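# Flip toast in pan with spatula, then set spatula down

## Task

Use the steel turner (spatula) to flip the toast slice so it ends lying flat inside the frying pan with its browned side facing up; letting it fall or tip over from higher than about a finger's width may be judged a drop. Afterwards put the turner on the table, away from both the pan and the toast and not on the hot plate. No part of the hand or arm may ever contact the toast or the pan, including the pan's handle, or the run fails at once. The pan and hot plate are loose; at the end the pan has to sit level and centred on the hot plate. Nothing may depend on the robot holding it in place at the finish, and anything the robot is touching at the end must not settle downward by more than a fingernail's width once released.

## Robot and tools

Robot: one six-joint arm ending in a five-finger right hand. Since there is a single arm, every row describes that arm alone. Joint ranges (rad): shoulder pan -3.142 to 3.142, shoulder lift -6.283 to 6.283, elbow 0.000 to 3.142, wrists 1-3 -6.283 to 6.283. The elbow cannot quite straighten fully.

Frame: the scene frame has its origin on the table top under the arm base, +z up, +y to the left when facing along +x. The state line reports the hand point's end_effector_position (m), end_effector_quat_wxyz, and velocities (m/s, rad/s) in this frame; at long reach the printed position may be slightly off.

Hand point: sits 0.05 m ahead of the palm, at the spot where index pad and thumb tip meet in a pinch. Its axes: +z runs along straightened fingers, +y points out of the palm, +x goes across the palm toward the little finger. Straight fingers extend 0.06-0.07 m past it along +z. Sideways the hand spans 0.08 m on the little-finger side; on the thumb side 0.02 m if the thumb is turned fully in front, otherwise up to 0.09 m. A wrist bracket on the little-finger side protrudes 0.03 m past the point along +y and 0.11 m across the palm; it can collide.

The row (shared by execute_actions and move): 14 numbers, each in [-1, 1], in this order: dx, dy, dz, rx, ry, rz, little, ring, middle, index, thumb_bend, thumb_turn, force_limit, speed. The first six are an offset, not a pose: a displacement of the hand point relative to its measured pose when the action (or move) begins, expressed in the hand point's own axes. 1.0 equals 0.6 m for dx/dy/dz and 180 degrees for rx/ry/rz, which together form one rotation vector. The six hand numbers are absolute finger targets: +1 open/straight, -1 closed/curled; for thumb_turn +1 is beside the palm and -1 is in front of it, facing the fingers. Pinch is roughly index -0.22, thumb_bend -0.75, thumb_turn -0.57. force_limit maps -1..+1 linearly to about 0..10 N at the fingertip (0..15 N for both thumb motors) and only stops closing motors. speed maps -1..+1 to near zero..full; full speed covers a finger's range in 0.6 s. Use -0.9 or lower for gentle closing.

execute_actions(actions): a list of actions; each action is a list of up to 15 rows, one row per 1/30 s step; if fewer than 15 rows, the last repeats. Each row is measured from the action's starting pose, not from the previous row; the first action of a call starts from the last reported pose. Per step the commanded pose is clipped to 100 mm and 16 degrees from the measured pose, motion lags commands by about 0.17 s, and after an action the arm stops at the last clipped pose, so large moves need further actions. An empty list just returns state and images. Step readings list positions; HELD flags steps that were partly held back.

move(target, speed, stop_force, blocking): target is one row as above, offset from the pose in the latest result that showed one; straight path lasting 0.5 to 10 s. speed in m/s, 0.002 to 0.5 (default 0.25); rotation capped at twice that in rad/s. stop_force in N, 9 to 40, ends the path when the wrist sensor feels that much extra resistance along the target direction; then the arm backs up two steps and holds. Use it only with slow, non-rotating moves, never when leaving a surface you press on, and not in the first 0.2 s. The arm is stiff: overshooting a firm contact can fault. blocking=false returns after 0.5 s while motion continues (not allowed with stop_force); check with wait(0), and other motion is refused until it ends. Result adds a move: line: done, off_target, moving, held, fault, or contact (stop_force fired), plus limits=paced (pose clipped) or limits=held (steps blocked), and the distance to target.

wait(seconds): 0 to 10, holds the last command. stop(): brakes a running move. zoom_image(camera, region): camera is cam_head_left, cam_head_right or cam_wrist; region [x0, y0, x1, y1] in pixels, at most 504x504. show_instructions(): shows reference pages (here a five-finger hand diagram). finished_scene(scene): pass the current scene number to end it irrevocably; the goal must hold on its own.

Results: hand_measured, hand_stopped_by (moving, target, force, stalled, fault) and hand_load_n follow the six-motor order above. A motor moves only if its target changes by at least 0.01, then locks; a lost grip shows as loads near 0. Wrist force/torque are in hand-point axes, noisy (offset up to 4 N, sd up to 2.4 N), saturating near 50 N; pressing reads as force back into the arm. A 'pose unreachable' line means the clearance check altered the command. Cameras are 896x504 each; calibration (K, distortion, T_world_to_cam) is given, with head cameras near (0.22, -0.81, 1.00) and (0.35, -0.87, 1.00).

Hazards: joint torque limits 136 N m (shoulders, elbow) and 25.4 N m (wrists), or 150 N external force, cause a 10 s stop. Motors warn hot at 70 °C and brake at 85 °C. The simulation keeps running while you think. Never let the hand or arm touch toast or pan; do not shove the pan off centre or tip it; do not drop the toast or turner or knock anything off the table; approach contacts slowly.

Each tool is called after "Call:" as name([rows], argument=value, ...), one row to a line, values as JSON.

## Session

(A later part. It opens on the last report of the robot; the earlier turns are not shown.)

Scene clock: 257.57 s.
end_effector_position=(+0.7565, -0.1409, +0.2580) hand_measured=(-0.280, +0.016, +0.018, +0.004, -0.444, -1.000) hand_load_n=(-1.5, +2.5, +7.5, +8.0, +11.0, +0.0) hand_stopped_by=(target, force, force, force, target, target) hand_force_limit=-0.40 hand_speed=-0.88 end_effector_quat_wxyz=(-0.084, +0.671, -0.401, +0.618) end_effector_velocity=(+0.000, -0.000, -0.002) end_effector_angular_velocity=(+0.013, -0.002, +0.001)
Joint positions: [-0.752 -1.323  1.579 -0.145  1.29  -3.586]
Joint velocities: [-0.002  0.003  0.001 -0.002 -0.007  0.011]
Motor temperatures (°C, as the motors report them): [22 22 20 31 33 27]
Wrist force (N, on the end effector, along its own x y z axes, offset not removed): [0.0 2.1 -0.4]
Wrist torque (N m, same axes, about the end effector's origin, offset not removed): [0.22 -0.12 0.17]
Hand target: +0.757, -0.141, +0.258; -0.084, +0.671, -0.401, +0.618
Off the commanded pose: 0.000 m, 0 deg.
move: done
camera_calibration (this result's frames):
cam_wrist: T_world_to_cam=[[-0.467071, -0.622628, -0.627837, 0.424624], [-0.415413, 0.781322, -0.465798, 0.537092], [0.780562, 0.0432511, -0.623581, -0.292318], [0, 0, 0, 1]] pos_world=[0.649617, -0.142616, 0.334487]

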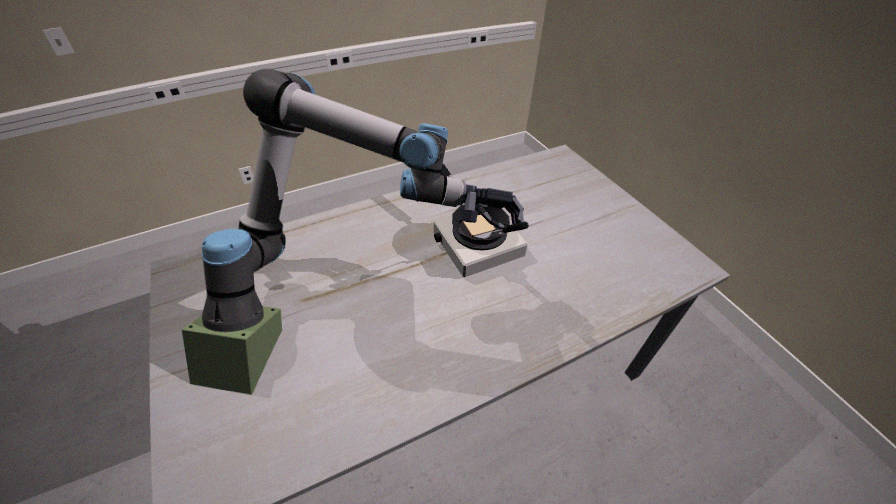

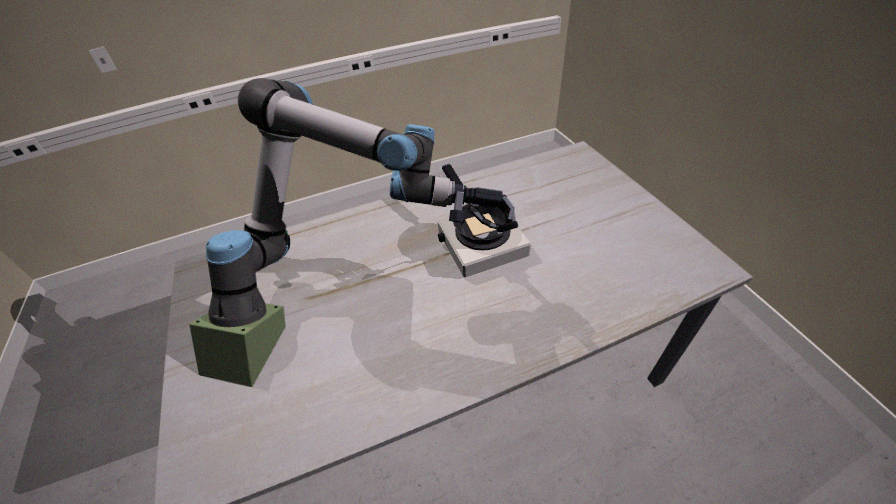

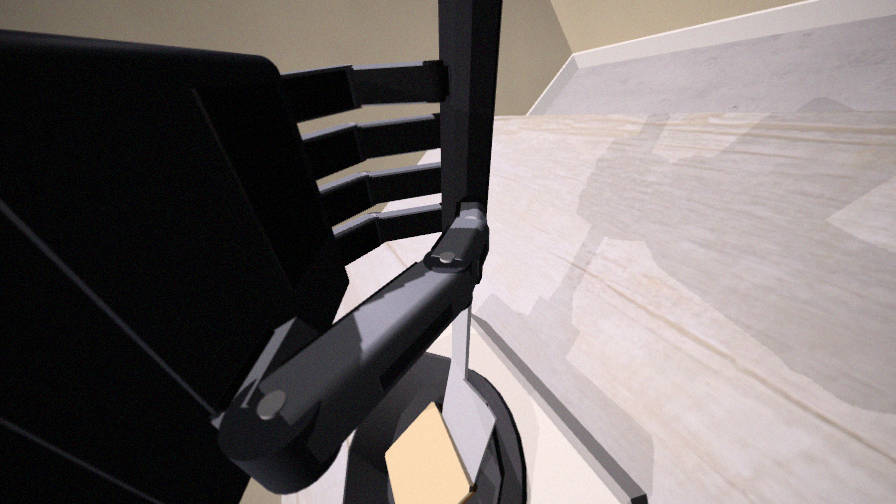

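Call:
move(target=[-0.0045, 0.0095, 0.0037, 0, 0, 0, -0.28, -0.3, -0.35, -0.35, -0.45, -1, -0.4, -0.88], speed=0.012)

Call:
zoom_image(camera="cam_wrist", region=[410, 390, 520, 504])

Scene clock: 271.73 s.
end_effector_position=(+0.7563, -0.1438, +0.2521) hand_measured=(-0.280, +0.016, +0.018, +0.004, -0.444, -1.000) hand_load_n=(+0.0, +2.5, +7.5, +9.0, +9.5, +0.0) hand_stopped_by=(target, force, force, force, target, target) hand_force_limit=-0.40 hand_speed=-0.88 end_effector_quat_wxyz=(-0.084, +0.671, -0.401, +0.618) end_effector_velocity=(+0.000, -0.001, -0.001) end_effector_angular_velocity=(-0.002, -0.001, -0.001)
Joint positions: [-0.751 -1.316  1.586 -0.159  1.292 -3.586]
Joint velocities: [-0.     0.002  0.    -0.004  0.001 -0.001]
Motor temperatures (°C, as the motors report them): [22 22 20 31 33 27]
Wrist force (N, on the end effector, along its own x y z axes, offset not removed): [1.8 1.2 0.9]
Wrist torque (N m, same axes, about the end effector's origin, offset not removed): [0.18 -0.35 0.56]
Hand target: +0.756, -0.144, +0.252; -0.084, +0.671, -0.401, +0.618
Off the commanded pose: 0.000 m, 0 deg.
move: done
camera_calibration (this result's frames):
cam_wrist: T_world_to_cam=[[-0.467075, -0.622602, -0.62786, 0.419079], [-0.415402, 0.781342, -0.465774, 0.536476], [0.780565, 0.0432633, -0.623575, -0.295664], [0, 0, 0, 1]] pos_world=[0.649379, -0.14546, 0.328631]

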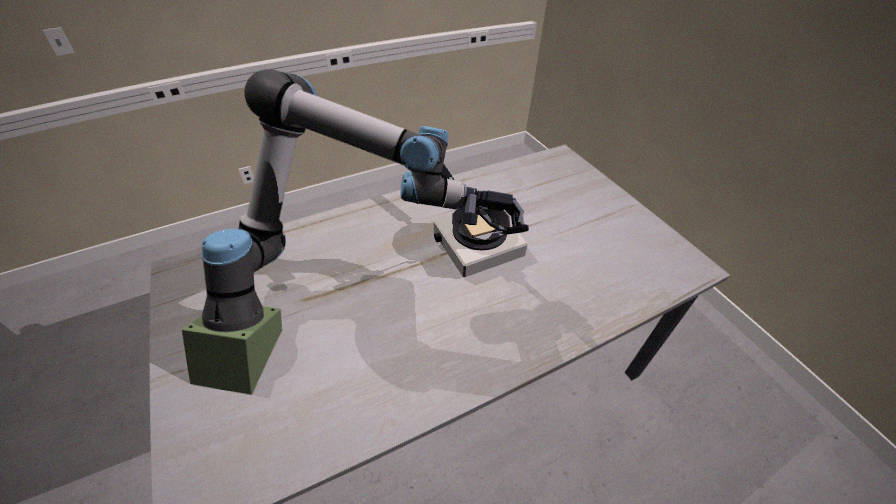

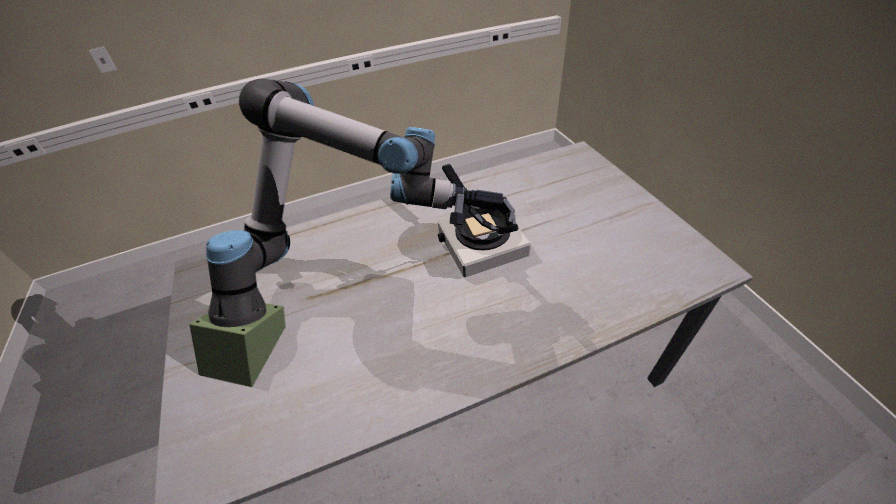

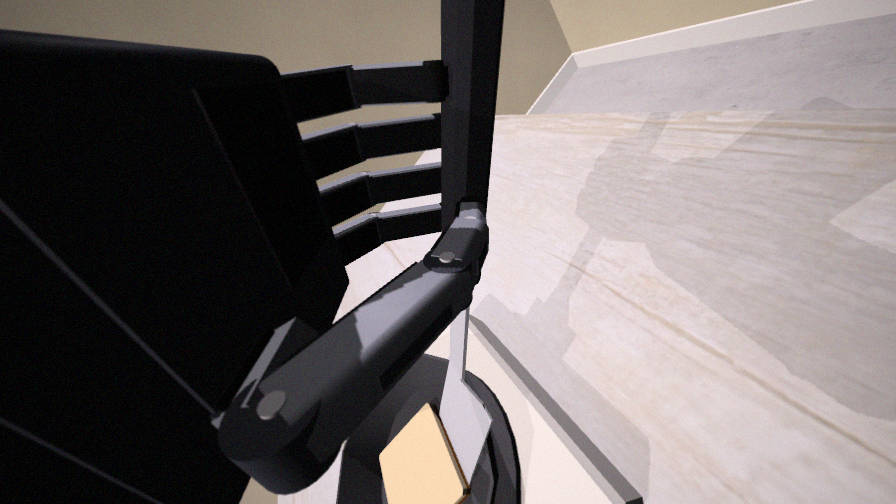

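Region (410, 390, 520, 504) of cam_wrist's 896x504 image, scaled by 4.421, with more detail than that image has; it fills the left 486 columns of this view, and the rest is white.

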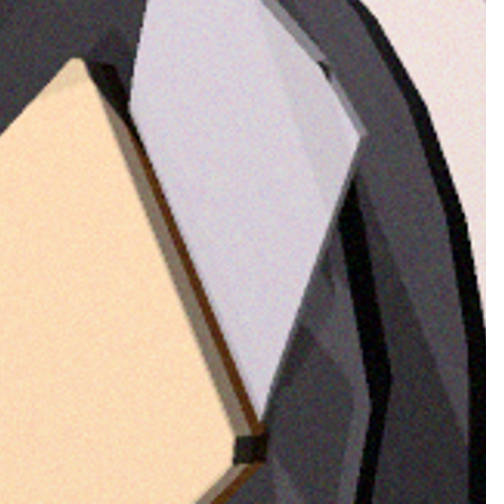

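Call:
move(target=[-0.0075, -0.0082, -0.0034, 0, 0, 0, -0.28, -0.3, -0.35, -0.35, -0.45, -1, -0.4, -0.88], speed=0.012)

Call:
zoom_image(camera="cam_wrist", region=[410, 390, 520, 504])

Call:
zoom_image(camera="cam_head_right", region=[440, 180, 540, 270])

Scene clock: 281.17 s.
end_effector_position=(+0.7570, -0.1370, +0.2521) hand_measured=(-0.280, +0.016, +0.018, +0.004, -0.444, -1.000) hand_load_n=(+0.0, +2.0, +7.5, +8.5, +10.5, +0.0) hand_stopped_by=(target, force, force, force, target, target) hand_force_limit=-0.40 hand_speed=-0.88 end_effector_quat_wxyz=(-0.084, +0.671, -0.401, +0.618) end_effector_velocity=(+0.001, +0.002, +0.002) end_effector_angular_velocity=(+0.001, -0.003, +0.001)
Joint positions: [-0.74  -1.321  1.587 -0.154  1.303 -3.585]
Joint velocities: [ 0.003 -0.002 -0.002  0.002  0.003  0.003]
Motor temperatures (°C, as the motors report them): [22 22 20 31 33 27]
Wrist force (N, on the end effector, along its own x y z axes, offset not removed): [-1.5 1.6 -0.2]
Wrist torque (N m, same axes, about the end effector's origin, offset not removed): [0.19 0.18 0.12]
Hand target: +0.757, -0.137, +0.252; -0.084, +0.671, -0.401, +0.618
Off the commanded pose: 0.000 m, 0 deg.
move: done
camera_calibration (this result's frames):
cam_wrist: T_world_to_cam=[[-0.467103, -0.622574, -0.627867, 0.423611], [-0.415409, 0.781363, -0.465733, 0.53145], [0.780545, 0.0432762, -0.6236, -0.296453], [0, 0, 0, 1]] pos_world=[0.650034, -0.138697, 0.328617]

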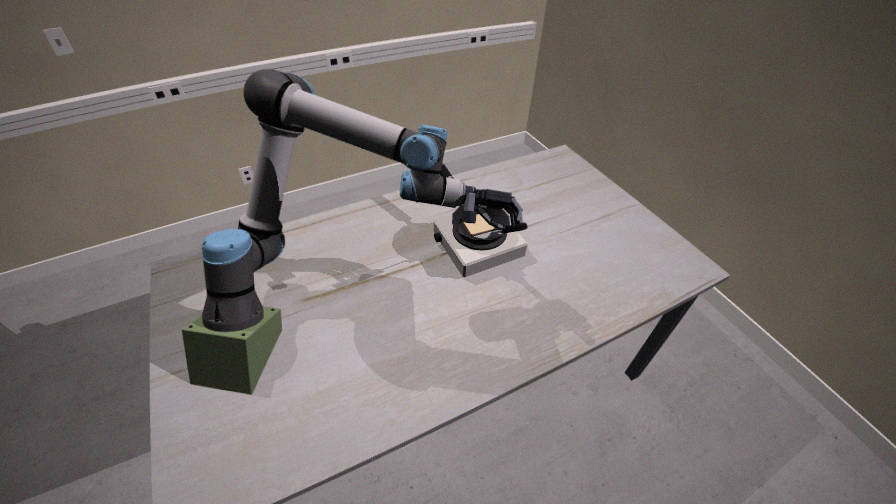

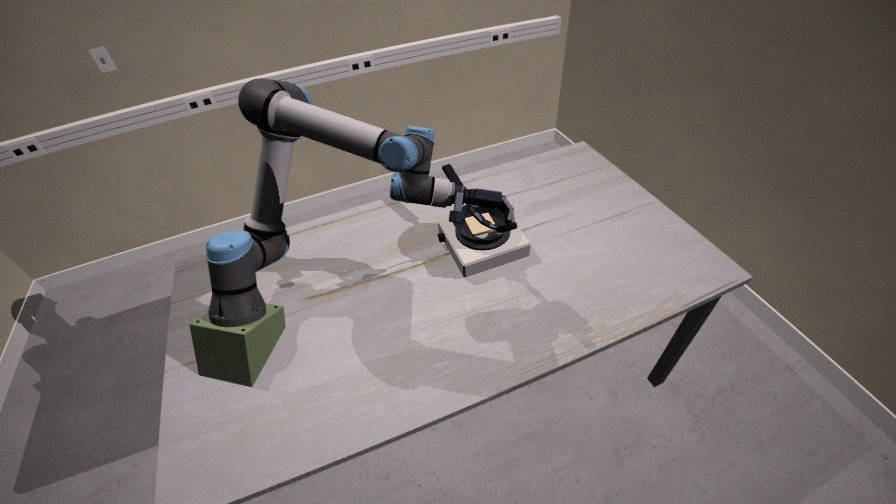

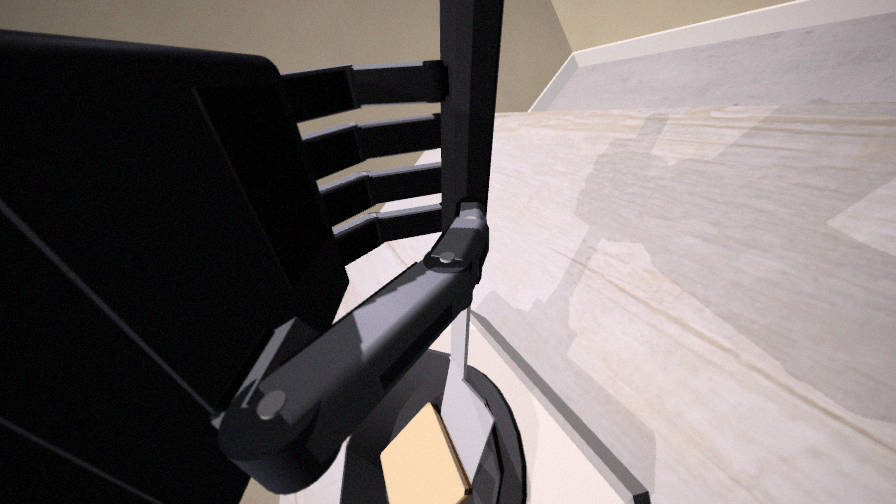

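Region (410, 390, 520, 504) of cam_wrist's 896x504 image, scaled by 4.421, with more detail than that image has; it fills the left 486 columns of this view, and the rest is white.

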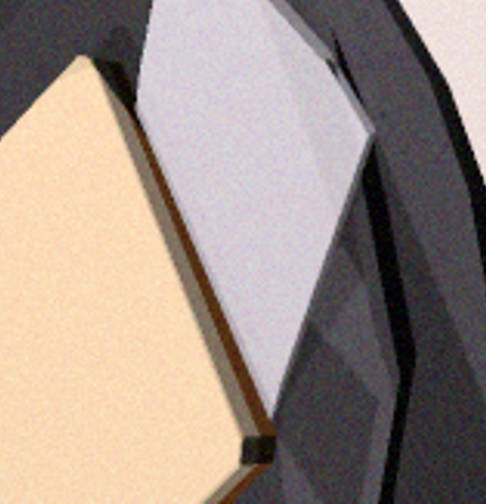

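Region (440, 180, 540, 270) of cam_head_right's 896x504 image, scaled by 5.040, with more detail than that image has; it fills the top 454 rows of this view, and the rest is white.

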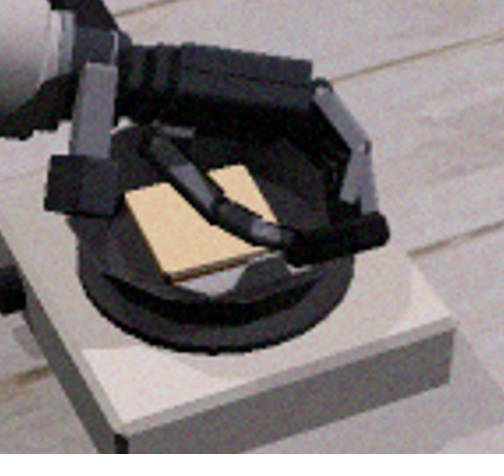

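Call:
move(target=[-0.0152, -0.0042, -0.0022, -0.0003, -0.0041, 0.0103, -0.28, -0.3, -0.35, -0.35, -0.45, -1, -0.4, -0.88], speed=0.014)

Call:
zoom_image(camera="cam_wrist", region=[360, 340, 530, 504])

Call:
zoom_image(camera="cam_head_right", region=[440, 180, 540, 270])

Scene clock: 293.70 s.
end_effector_position=(+0.7576, -0.1290, +0.2471) hand_measured=(-0.280, +0.016, +0.016, +0.004, -0.444, -1.000) hand_load_n=(-0.5, +2.0, +7.5, +8.5, +10.5, +0.0) hand_stopped_by=(target, force, force, force, target, target) hand_force_limit=-0.40 hand_speed=-0.88 end_effector_quat_wxyz=(-0.096, +0.668, -0.411, +0.612) end_effector_velocity=(+0.001, +0.002, -0.000) end_effector_angular_velocity=(+0.004, -0.001, +0.001)
Joint positions: [-0.731 -1.322  1.587 -0.148  1.3   -3.553]
Joint velocities: [ 0.002 -0.    -0.001  0.001 -0.     0.004]
Motor temperatures (°C, as the motors report them): [22 22 20 31 33 27]
Wrist force (N, on the end effector, along its own x y z axes, offset not removed): [0.3 2.3 -0.5]
Wrist torque (N m, same axes, about the end effector's origin, offset not removed): [0.25 -0.10 0.27]
Hand target: +0.758, -0.129, +0.247; -0.096, +0.668, -0.411, +0.612
Off the commanded pose: 0.000 m, 0 deg.
move: done
camera_calibration (this result's frames):
cam_wrist: T_world_to_cam=[[-0.465084, -0.600638, -0.650331, 0.432545], [-0.413932, 0.79691, -0.439994, 0.517698], [0.782532, 0.0645587, -0.619254, -0.300326], [0, 0, 0, 1]] pos_world=[0.650477, -0.133367, 0.323103]

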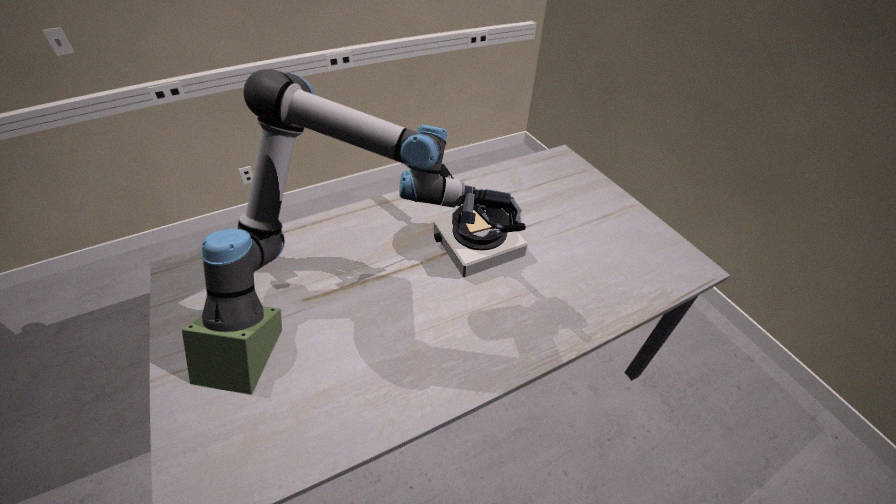

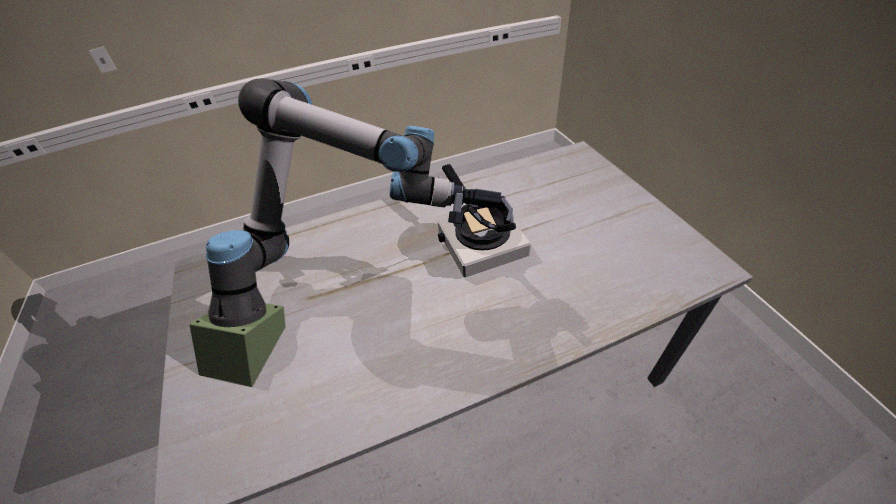

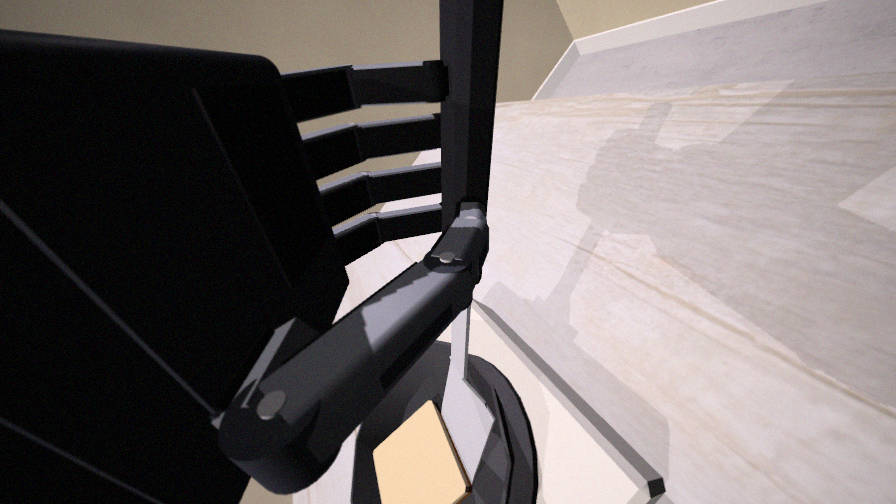

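Region (360, 340, 530, 504) of cam_wrist's 896x504 image, scaled by 2.965, with more detail than that image has; it fills the top 486 rows of this view, and the rest is white.

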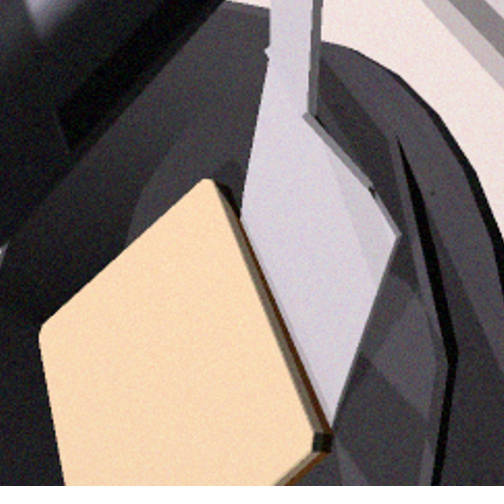

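Region (440, 180, 540, 270) of cam_head_right's 896x504 image, scaled by 5.040, with more detail than that image has; it fills the top 454 rows of this view, and the rest is white.

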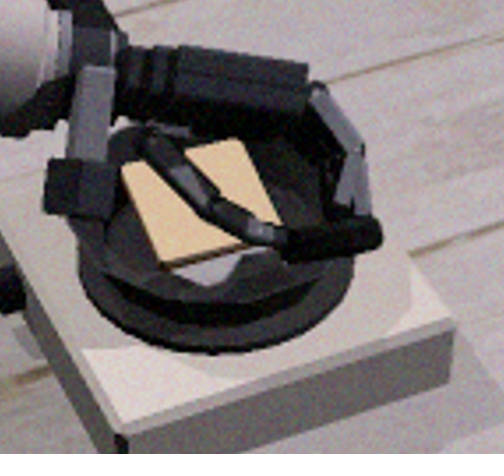

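Call:
move(target=[0.002, 0.0088, 0.0035, 0, 0, 0, -0.28, -0.3, -0.35, -0.35, -0.45, -1, -0.4, -0.88], speed=0.01)

Call:
zoom_image(camera="cam_wrist", region=[410, 390, 520, 504])

Call:
zoom_image(camera="cam_head_right", region=[440, 180, 540, 270])

Scene clock: 301.03 s.
end_effector_position=(+0.7572, -0.1339, +0.2442) hand_measured=(-0.280, +0.016, +0.018, +0.004, -0.444, -1.000) hand_load_n=(+0.0, +2.5, +7.5, +9.0, +10.0, +0.0) hand_stopped_by=(target, force, force, force, target, target) hand_force_limit=-0.40 hand_speed=-0.88 end_effector_quat_wxyz=(-0.096, +0.668, -0.411, +0.612) end_effector_velocity=(-0.001, -0.001, -0.002) end_effector_angular_velocity=(-0.000, +0.002, -0.000)
Joint positions: [-0.737 -1.315  1.591 -0.158  1.294 -3.554]
Joint velocities: [-0.001  0.002  0.001 -0.001 -0.001 -0.001]
Motor temperatures (°C, as the motors report them): [22 22 20 31 33 27]
Wrist force (N, on the end effector, along its own x y z axes, offset not removed): [0.1 1.2 -1.5]
Wrist torque (N m, same axes, about the end effector's origin, offset not removed): [0.31 -0.08 0.36]
Hand target: +0.757, -0.134, +0.244; -0.096, +0.668, -0.411, +0.612
Off the commanded pose: 0.000 m, 0 deg.
move: done
camera_calibration (this result's frames):
cam_wrist: T_world_to_cam=[[-0.465089, -0.600632, -0.650333, 0.427542], [-0.413932, 0.796915, -0.439985, 0.52011], [0.782529, 0.0645615, -0.619257, -0.301405], [0, 0, 0, 1]] pos_world=[0.649993, -0.138229, 0.320238]

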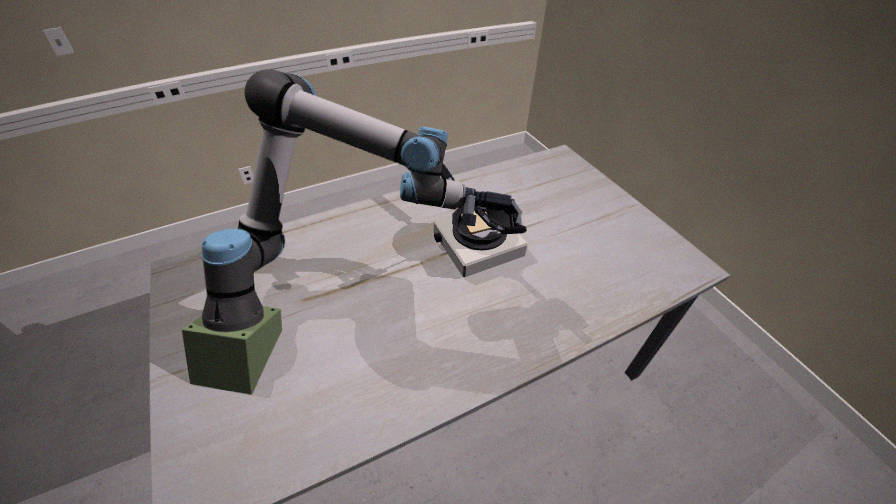

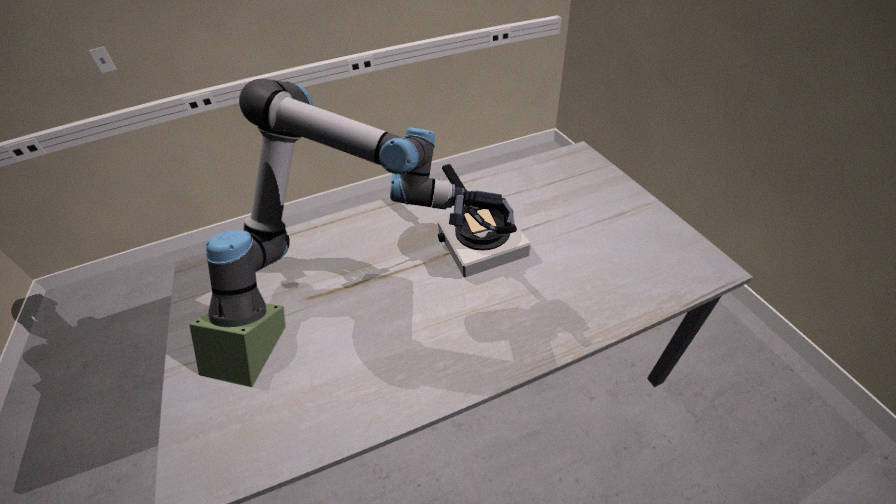

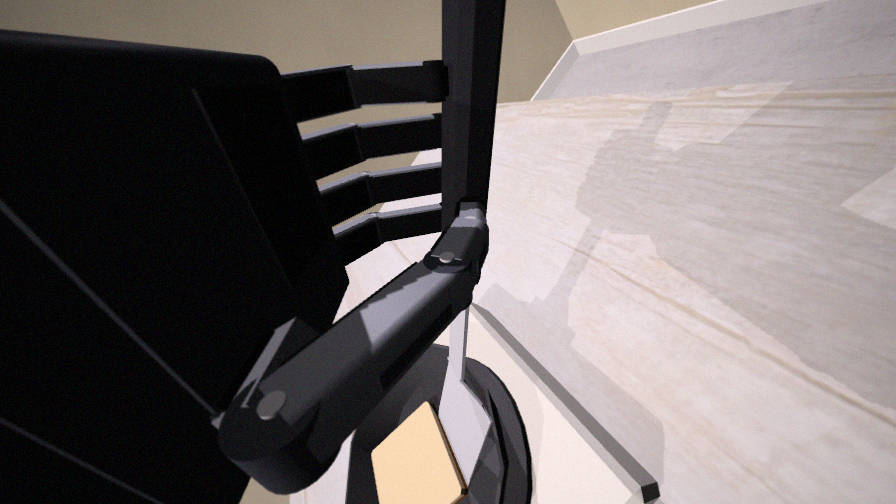

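Region (410, 390, 520, 504) of cam_wrist's 896x504 image, scaled by 4.421, with more detail than that image has; it fills the left 486 columns of this view, and the rest is white.

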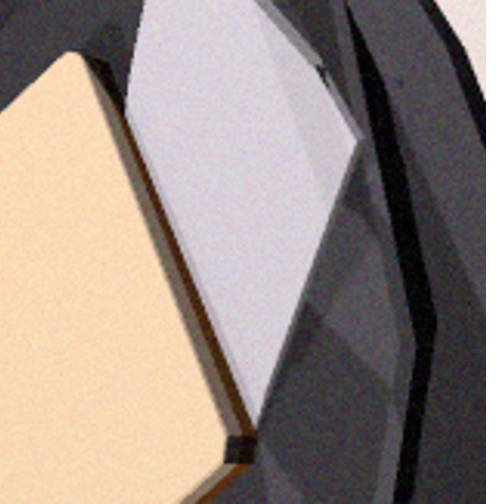

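Region (440, 180, 540, 270) of cam_head_right's 896x504 image, scaled by 5.040, with more detail than that image has; it fills the top 454 rows of this view, and the rest is white.

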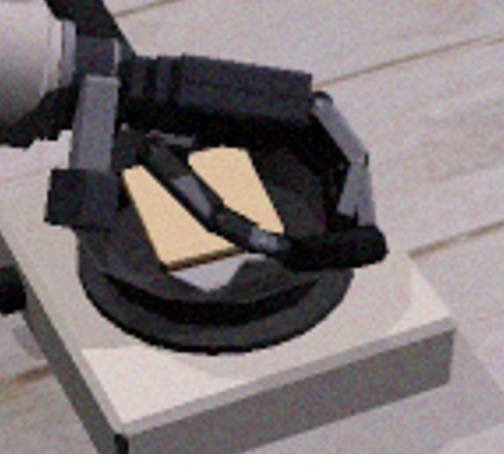

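Call:
move(target=[0.0067, -0.0155, 0.0098, -0.0109, -0.0073, -0.0151, -0.28, -0.3, -0.35, -0.35, -0.45, -1, -0.4, -0.88], speed=0.025)

Call:
zoom_image(camera="cam_wrist", region=[410, 390, 520, 504])

Call:
zoom_image(camera="cam_head_right", region=[440, 180, 540, 270])

Scene clock: 313.70 s.
end_effector_position=(+0.7660, -0.1328, +0.2516) hand_measured=(-0.280, +0.016, +0.016, +0.004, -0.444, -1.000) hand_load_n=(+0.0, +1.5, +7.5, +8.5, +11.0, +0.5) hand_stopped_by=(target, force, force, force, target, target) hand_force_limit=-0.40 hand_speed=-0.88 end_effector_quat_wxyz=(-0.075, +0.686, -0.404, +0.600) end_effector_velocity=(+0.001, -0.000, +0.000) end_effector_angular_velocity=(-0.003, +0.009, -0.001)
Joint positions: [-0.728 -1.291  1.51  -0.061  1.296 -3.611]
Joint velocities: [ 0.001  0.004 -0.011  0.014  0.    -0.008]
Motor temperatures (°C, as the motors report them): [22 22 20 31 33 27]
Wrist force (N, on the end effector, along its own x y z axes, offset not removed): [-0.6 2.7 0.1]
Wrist torque (N m, same axes, about the end effector's origin, offset not removed): [0.31 0.07 0.29]
Hand target: +0.766, -0.133, +0.252; -0.075, +0.686, -0.404, +0.600
Off the commanded pose: 0.000 m, 0 deg.
move: done
camera_calibration (this result's frames):
cam_wrist: T_world_to_cam=[[-0.499373, -0.619133, -0.606053, 0.449787], [-0.438149, 0.783943, -0.439838, 0.542927], [0.74743, 0.0458984, -0.662753, -0.268425], [0, 0, 0, 1]] pos_world=[0.663124, -0.134826, 0.333496]

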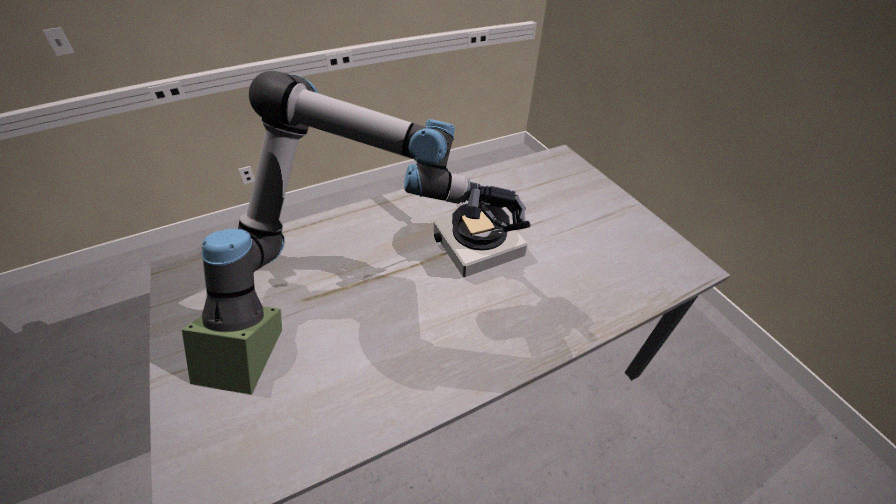

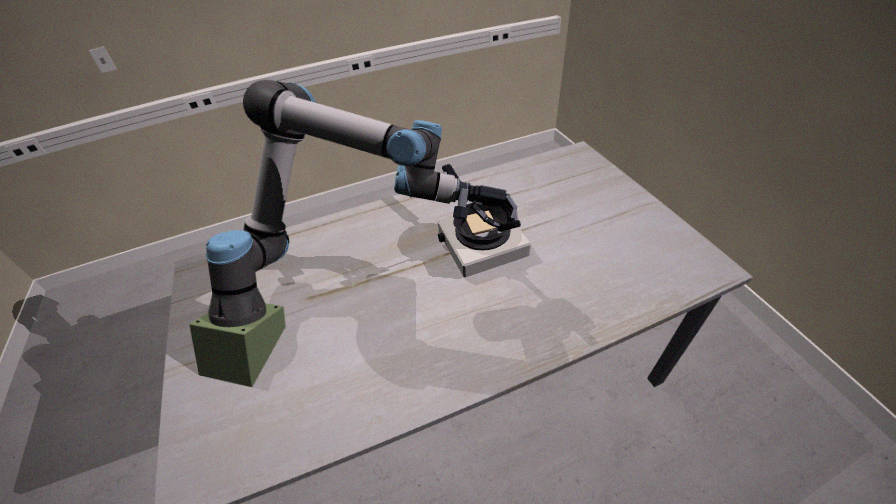

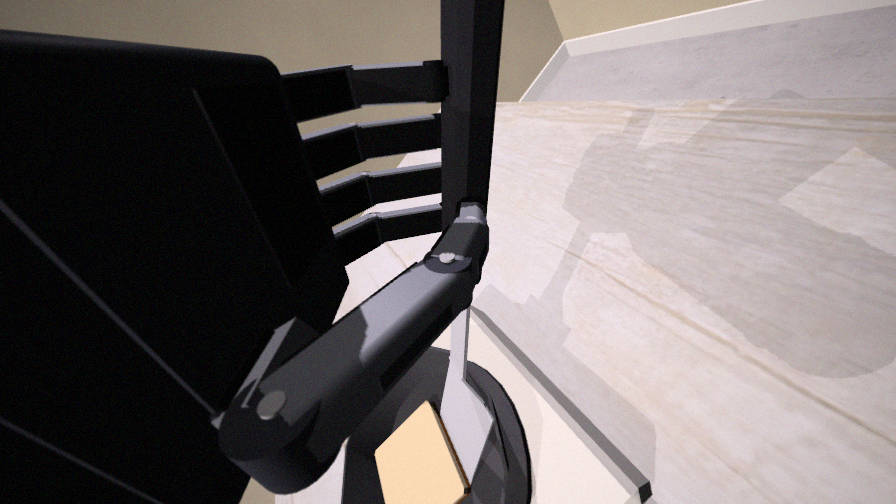

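Region (410, 390, 520, 504) of cam_wrist's 896x504 image, scaled by 4.421, with more detail than that image has; it fills the left 486 columns of this view, and the rest is white.

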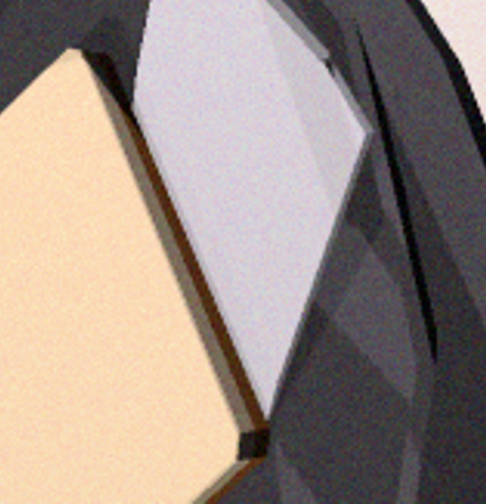

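Region (440, 180, 540, 270) of cam_head_right's 896x504 image, scaled by 5.040, with more detail than that image has; it fills the top 454 rows of this view, and the rest is white.

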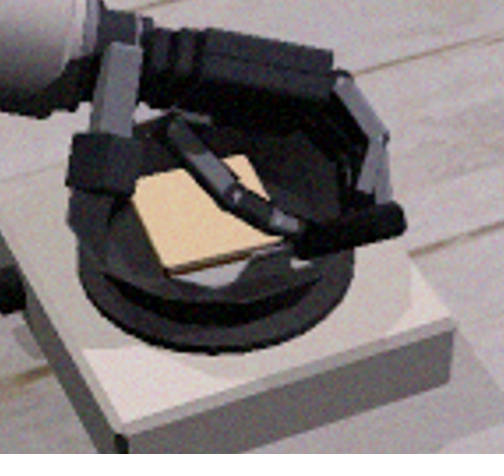

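Call:
execute_actions(actions=[])

Scene clock: 320.67 s.
end_effector_position=(+0.7661, -0.1328, +0.2517) hand_measured=(-0.280, +0.016, +0.016, +0.004, -0.444, -1.000) hand_load_n=(+0.0, +1.5, +7.5, +8.5, +11.0, +0.5) hand_stopped_by=(target, force, force, force, target, target) hand_force_limit=-0.40 hand_speed=-0.88 end_effector_quat_wxyz=(-0.075, +0.686, -0.404, +0.600) end_effector_velocity=(+0.000, +0.000, +0.000) end_effector_angular_velocity=(-0.001, -0.000, +0.001)
Joint positions: [-0.728 -1.29   1.509 -0.06   1.297 -3.612]
Joint velocities: [ 0.    -0.    -0.001 -0.    -0.    -0.   ]
Motor temperatures (°C, as the motors report them): [22 22 20 31 33 27]
Wrist force (N, on the end effector, along its own x y z axes, offset not removed): [1.8 2.3 -0.2]
Wrist torque (N m, same axes, about the end effector's origin, offset not removed): [0.32 -0.42 0.35]
Hand target: +0.766, -0.133, +0.252; -0.075, +0.686, -0.404, +0.600
Off the commanded pose: 0.000 m, 0 deg.
camera_calibration (this result's frames):
cam_wrist: T_world_to_cam=[[-0.499791, -0.61932, -0.605518, 0.450062], [-0.438424, 0.78381, -0.439802, 0.543187], [0.746989, 0.0456643, -0.663266, -0.268011], [0, 0, 0, 1]] pos_world=[0.663285, -0.134785, 0.333653]

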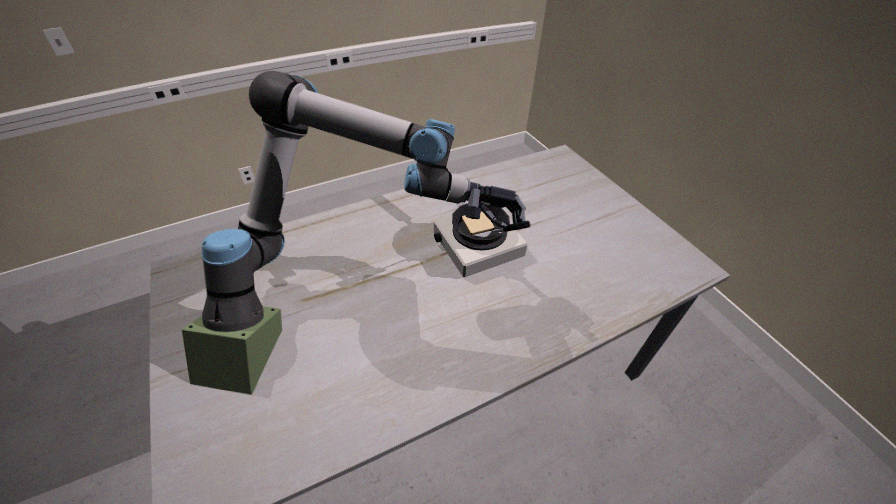

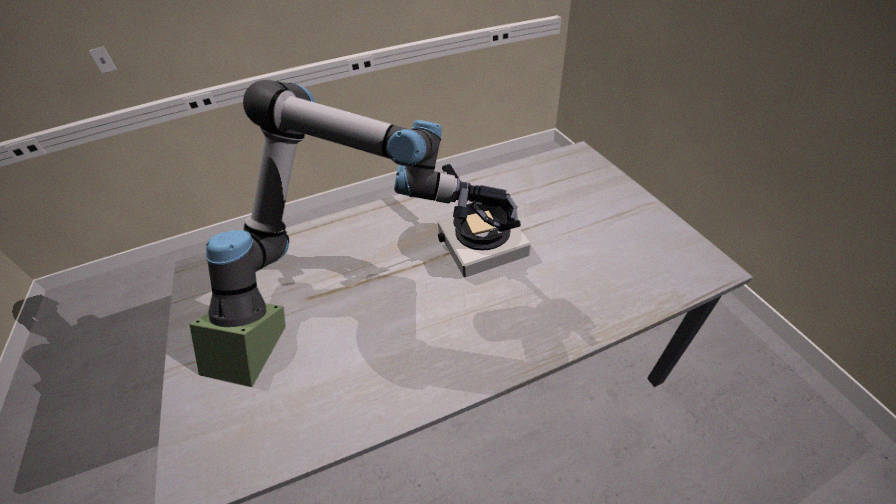

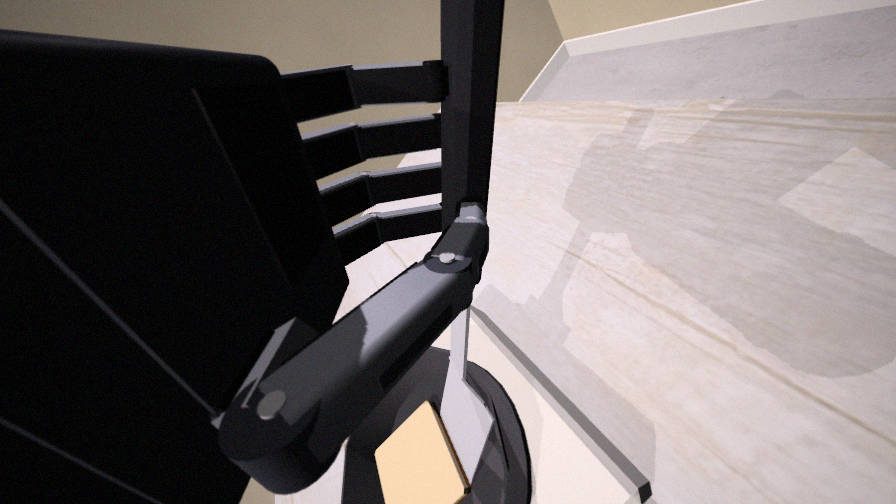

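Call:
zoom_image(camera="cam_wrist", region=[340, 330, 560, 504])

Call:
zoom_image(camera="cam_head_left", region=[425, 170, 545, 280])

Region (340, 330, 560, 504) of cam_wrist's 896x504 image, scaled by 2.291, with more detail than that image has; it fills the top 399 rows of this view, and the rest is white.

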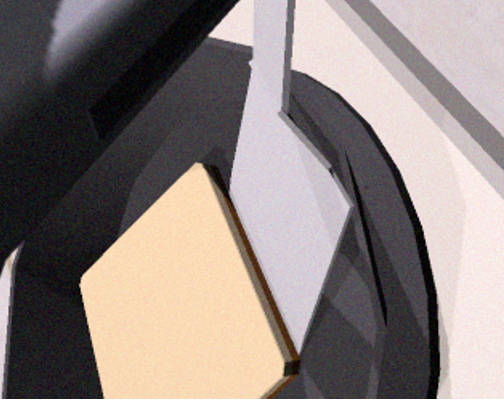

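Region (425, 170, 545, 280) of cam_head_left's 896x504 image, scaled by 4.200, with more detail than that image has; it fills the top 462 rows of this view, and the rest is white.

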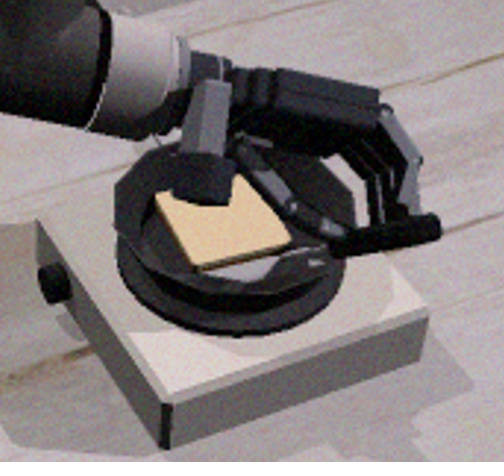

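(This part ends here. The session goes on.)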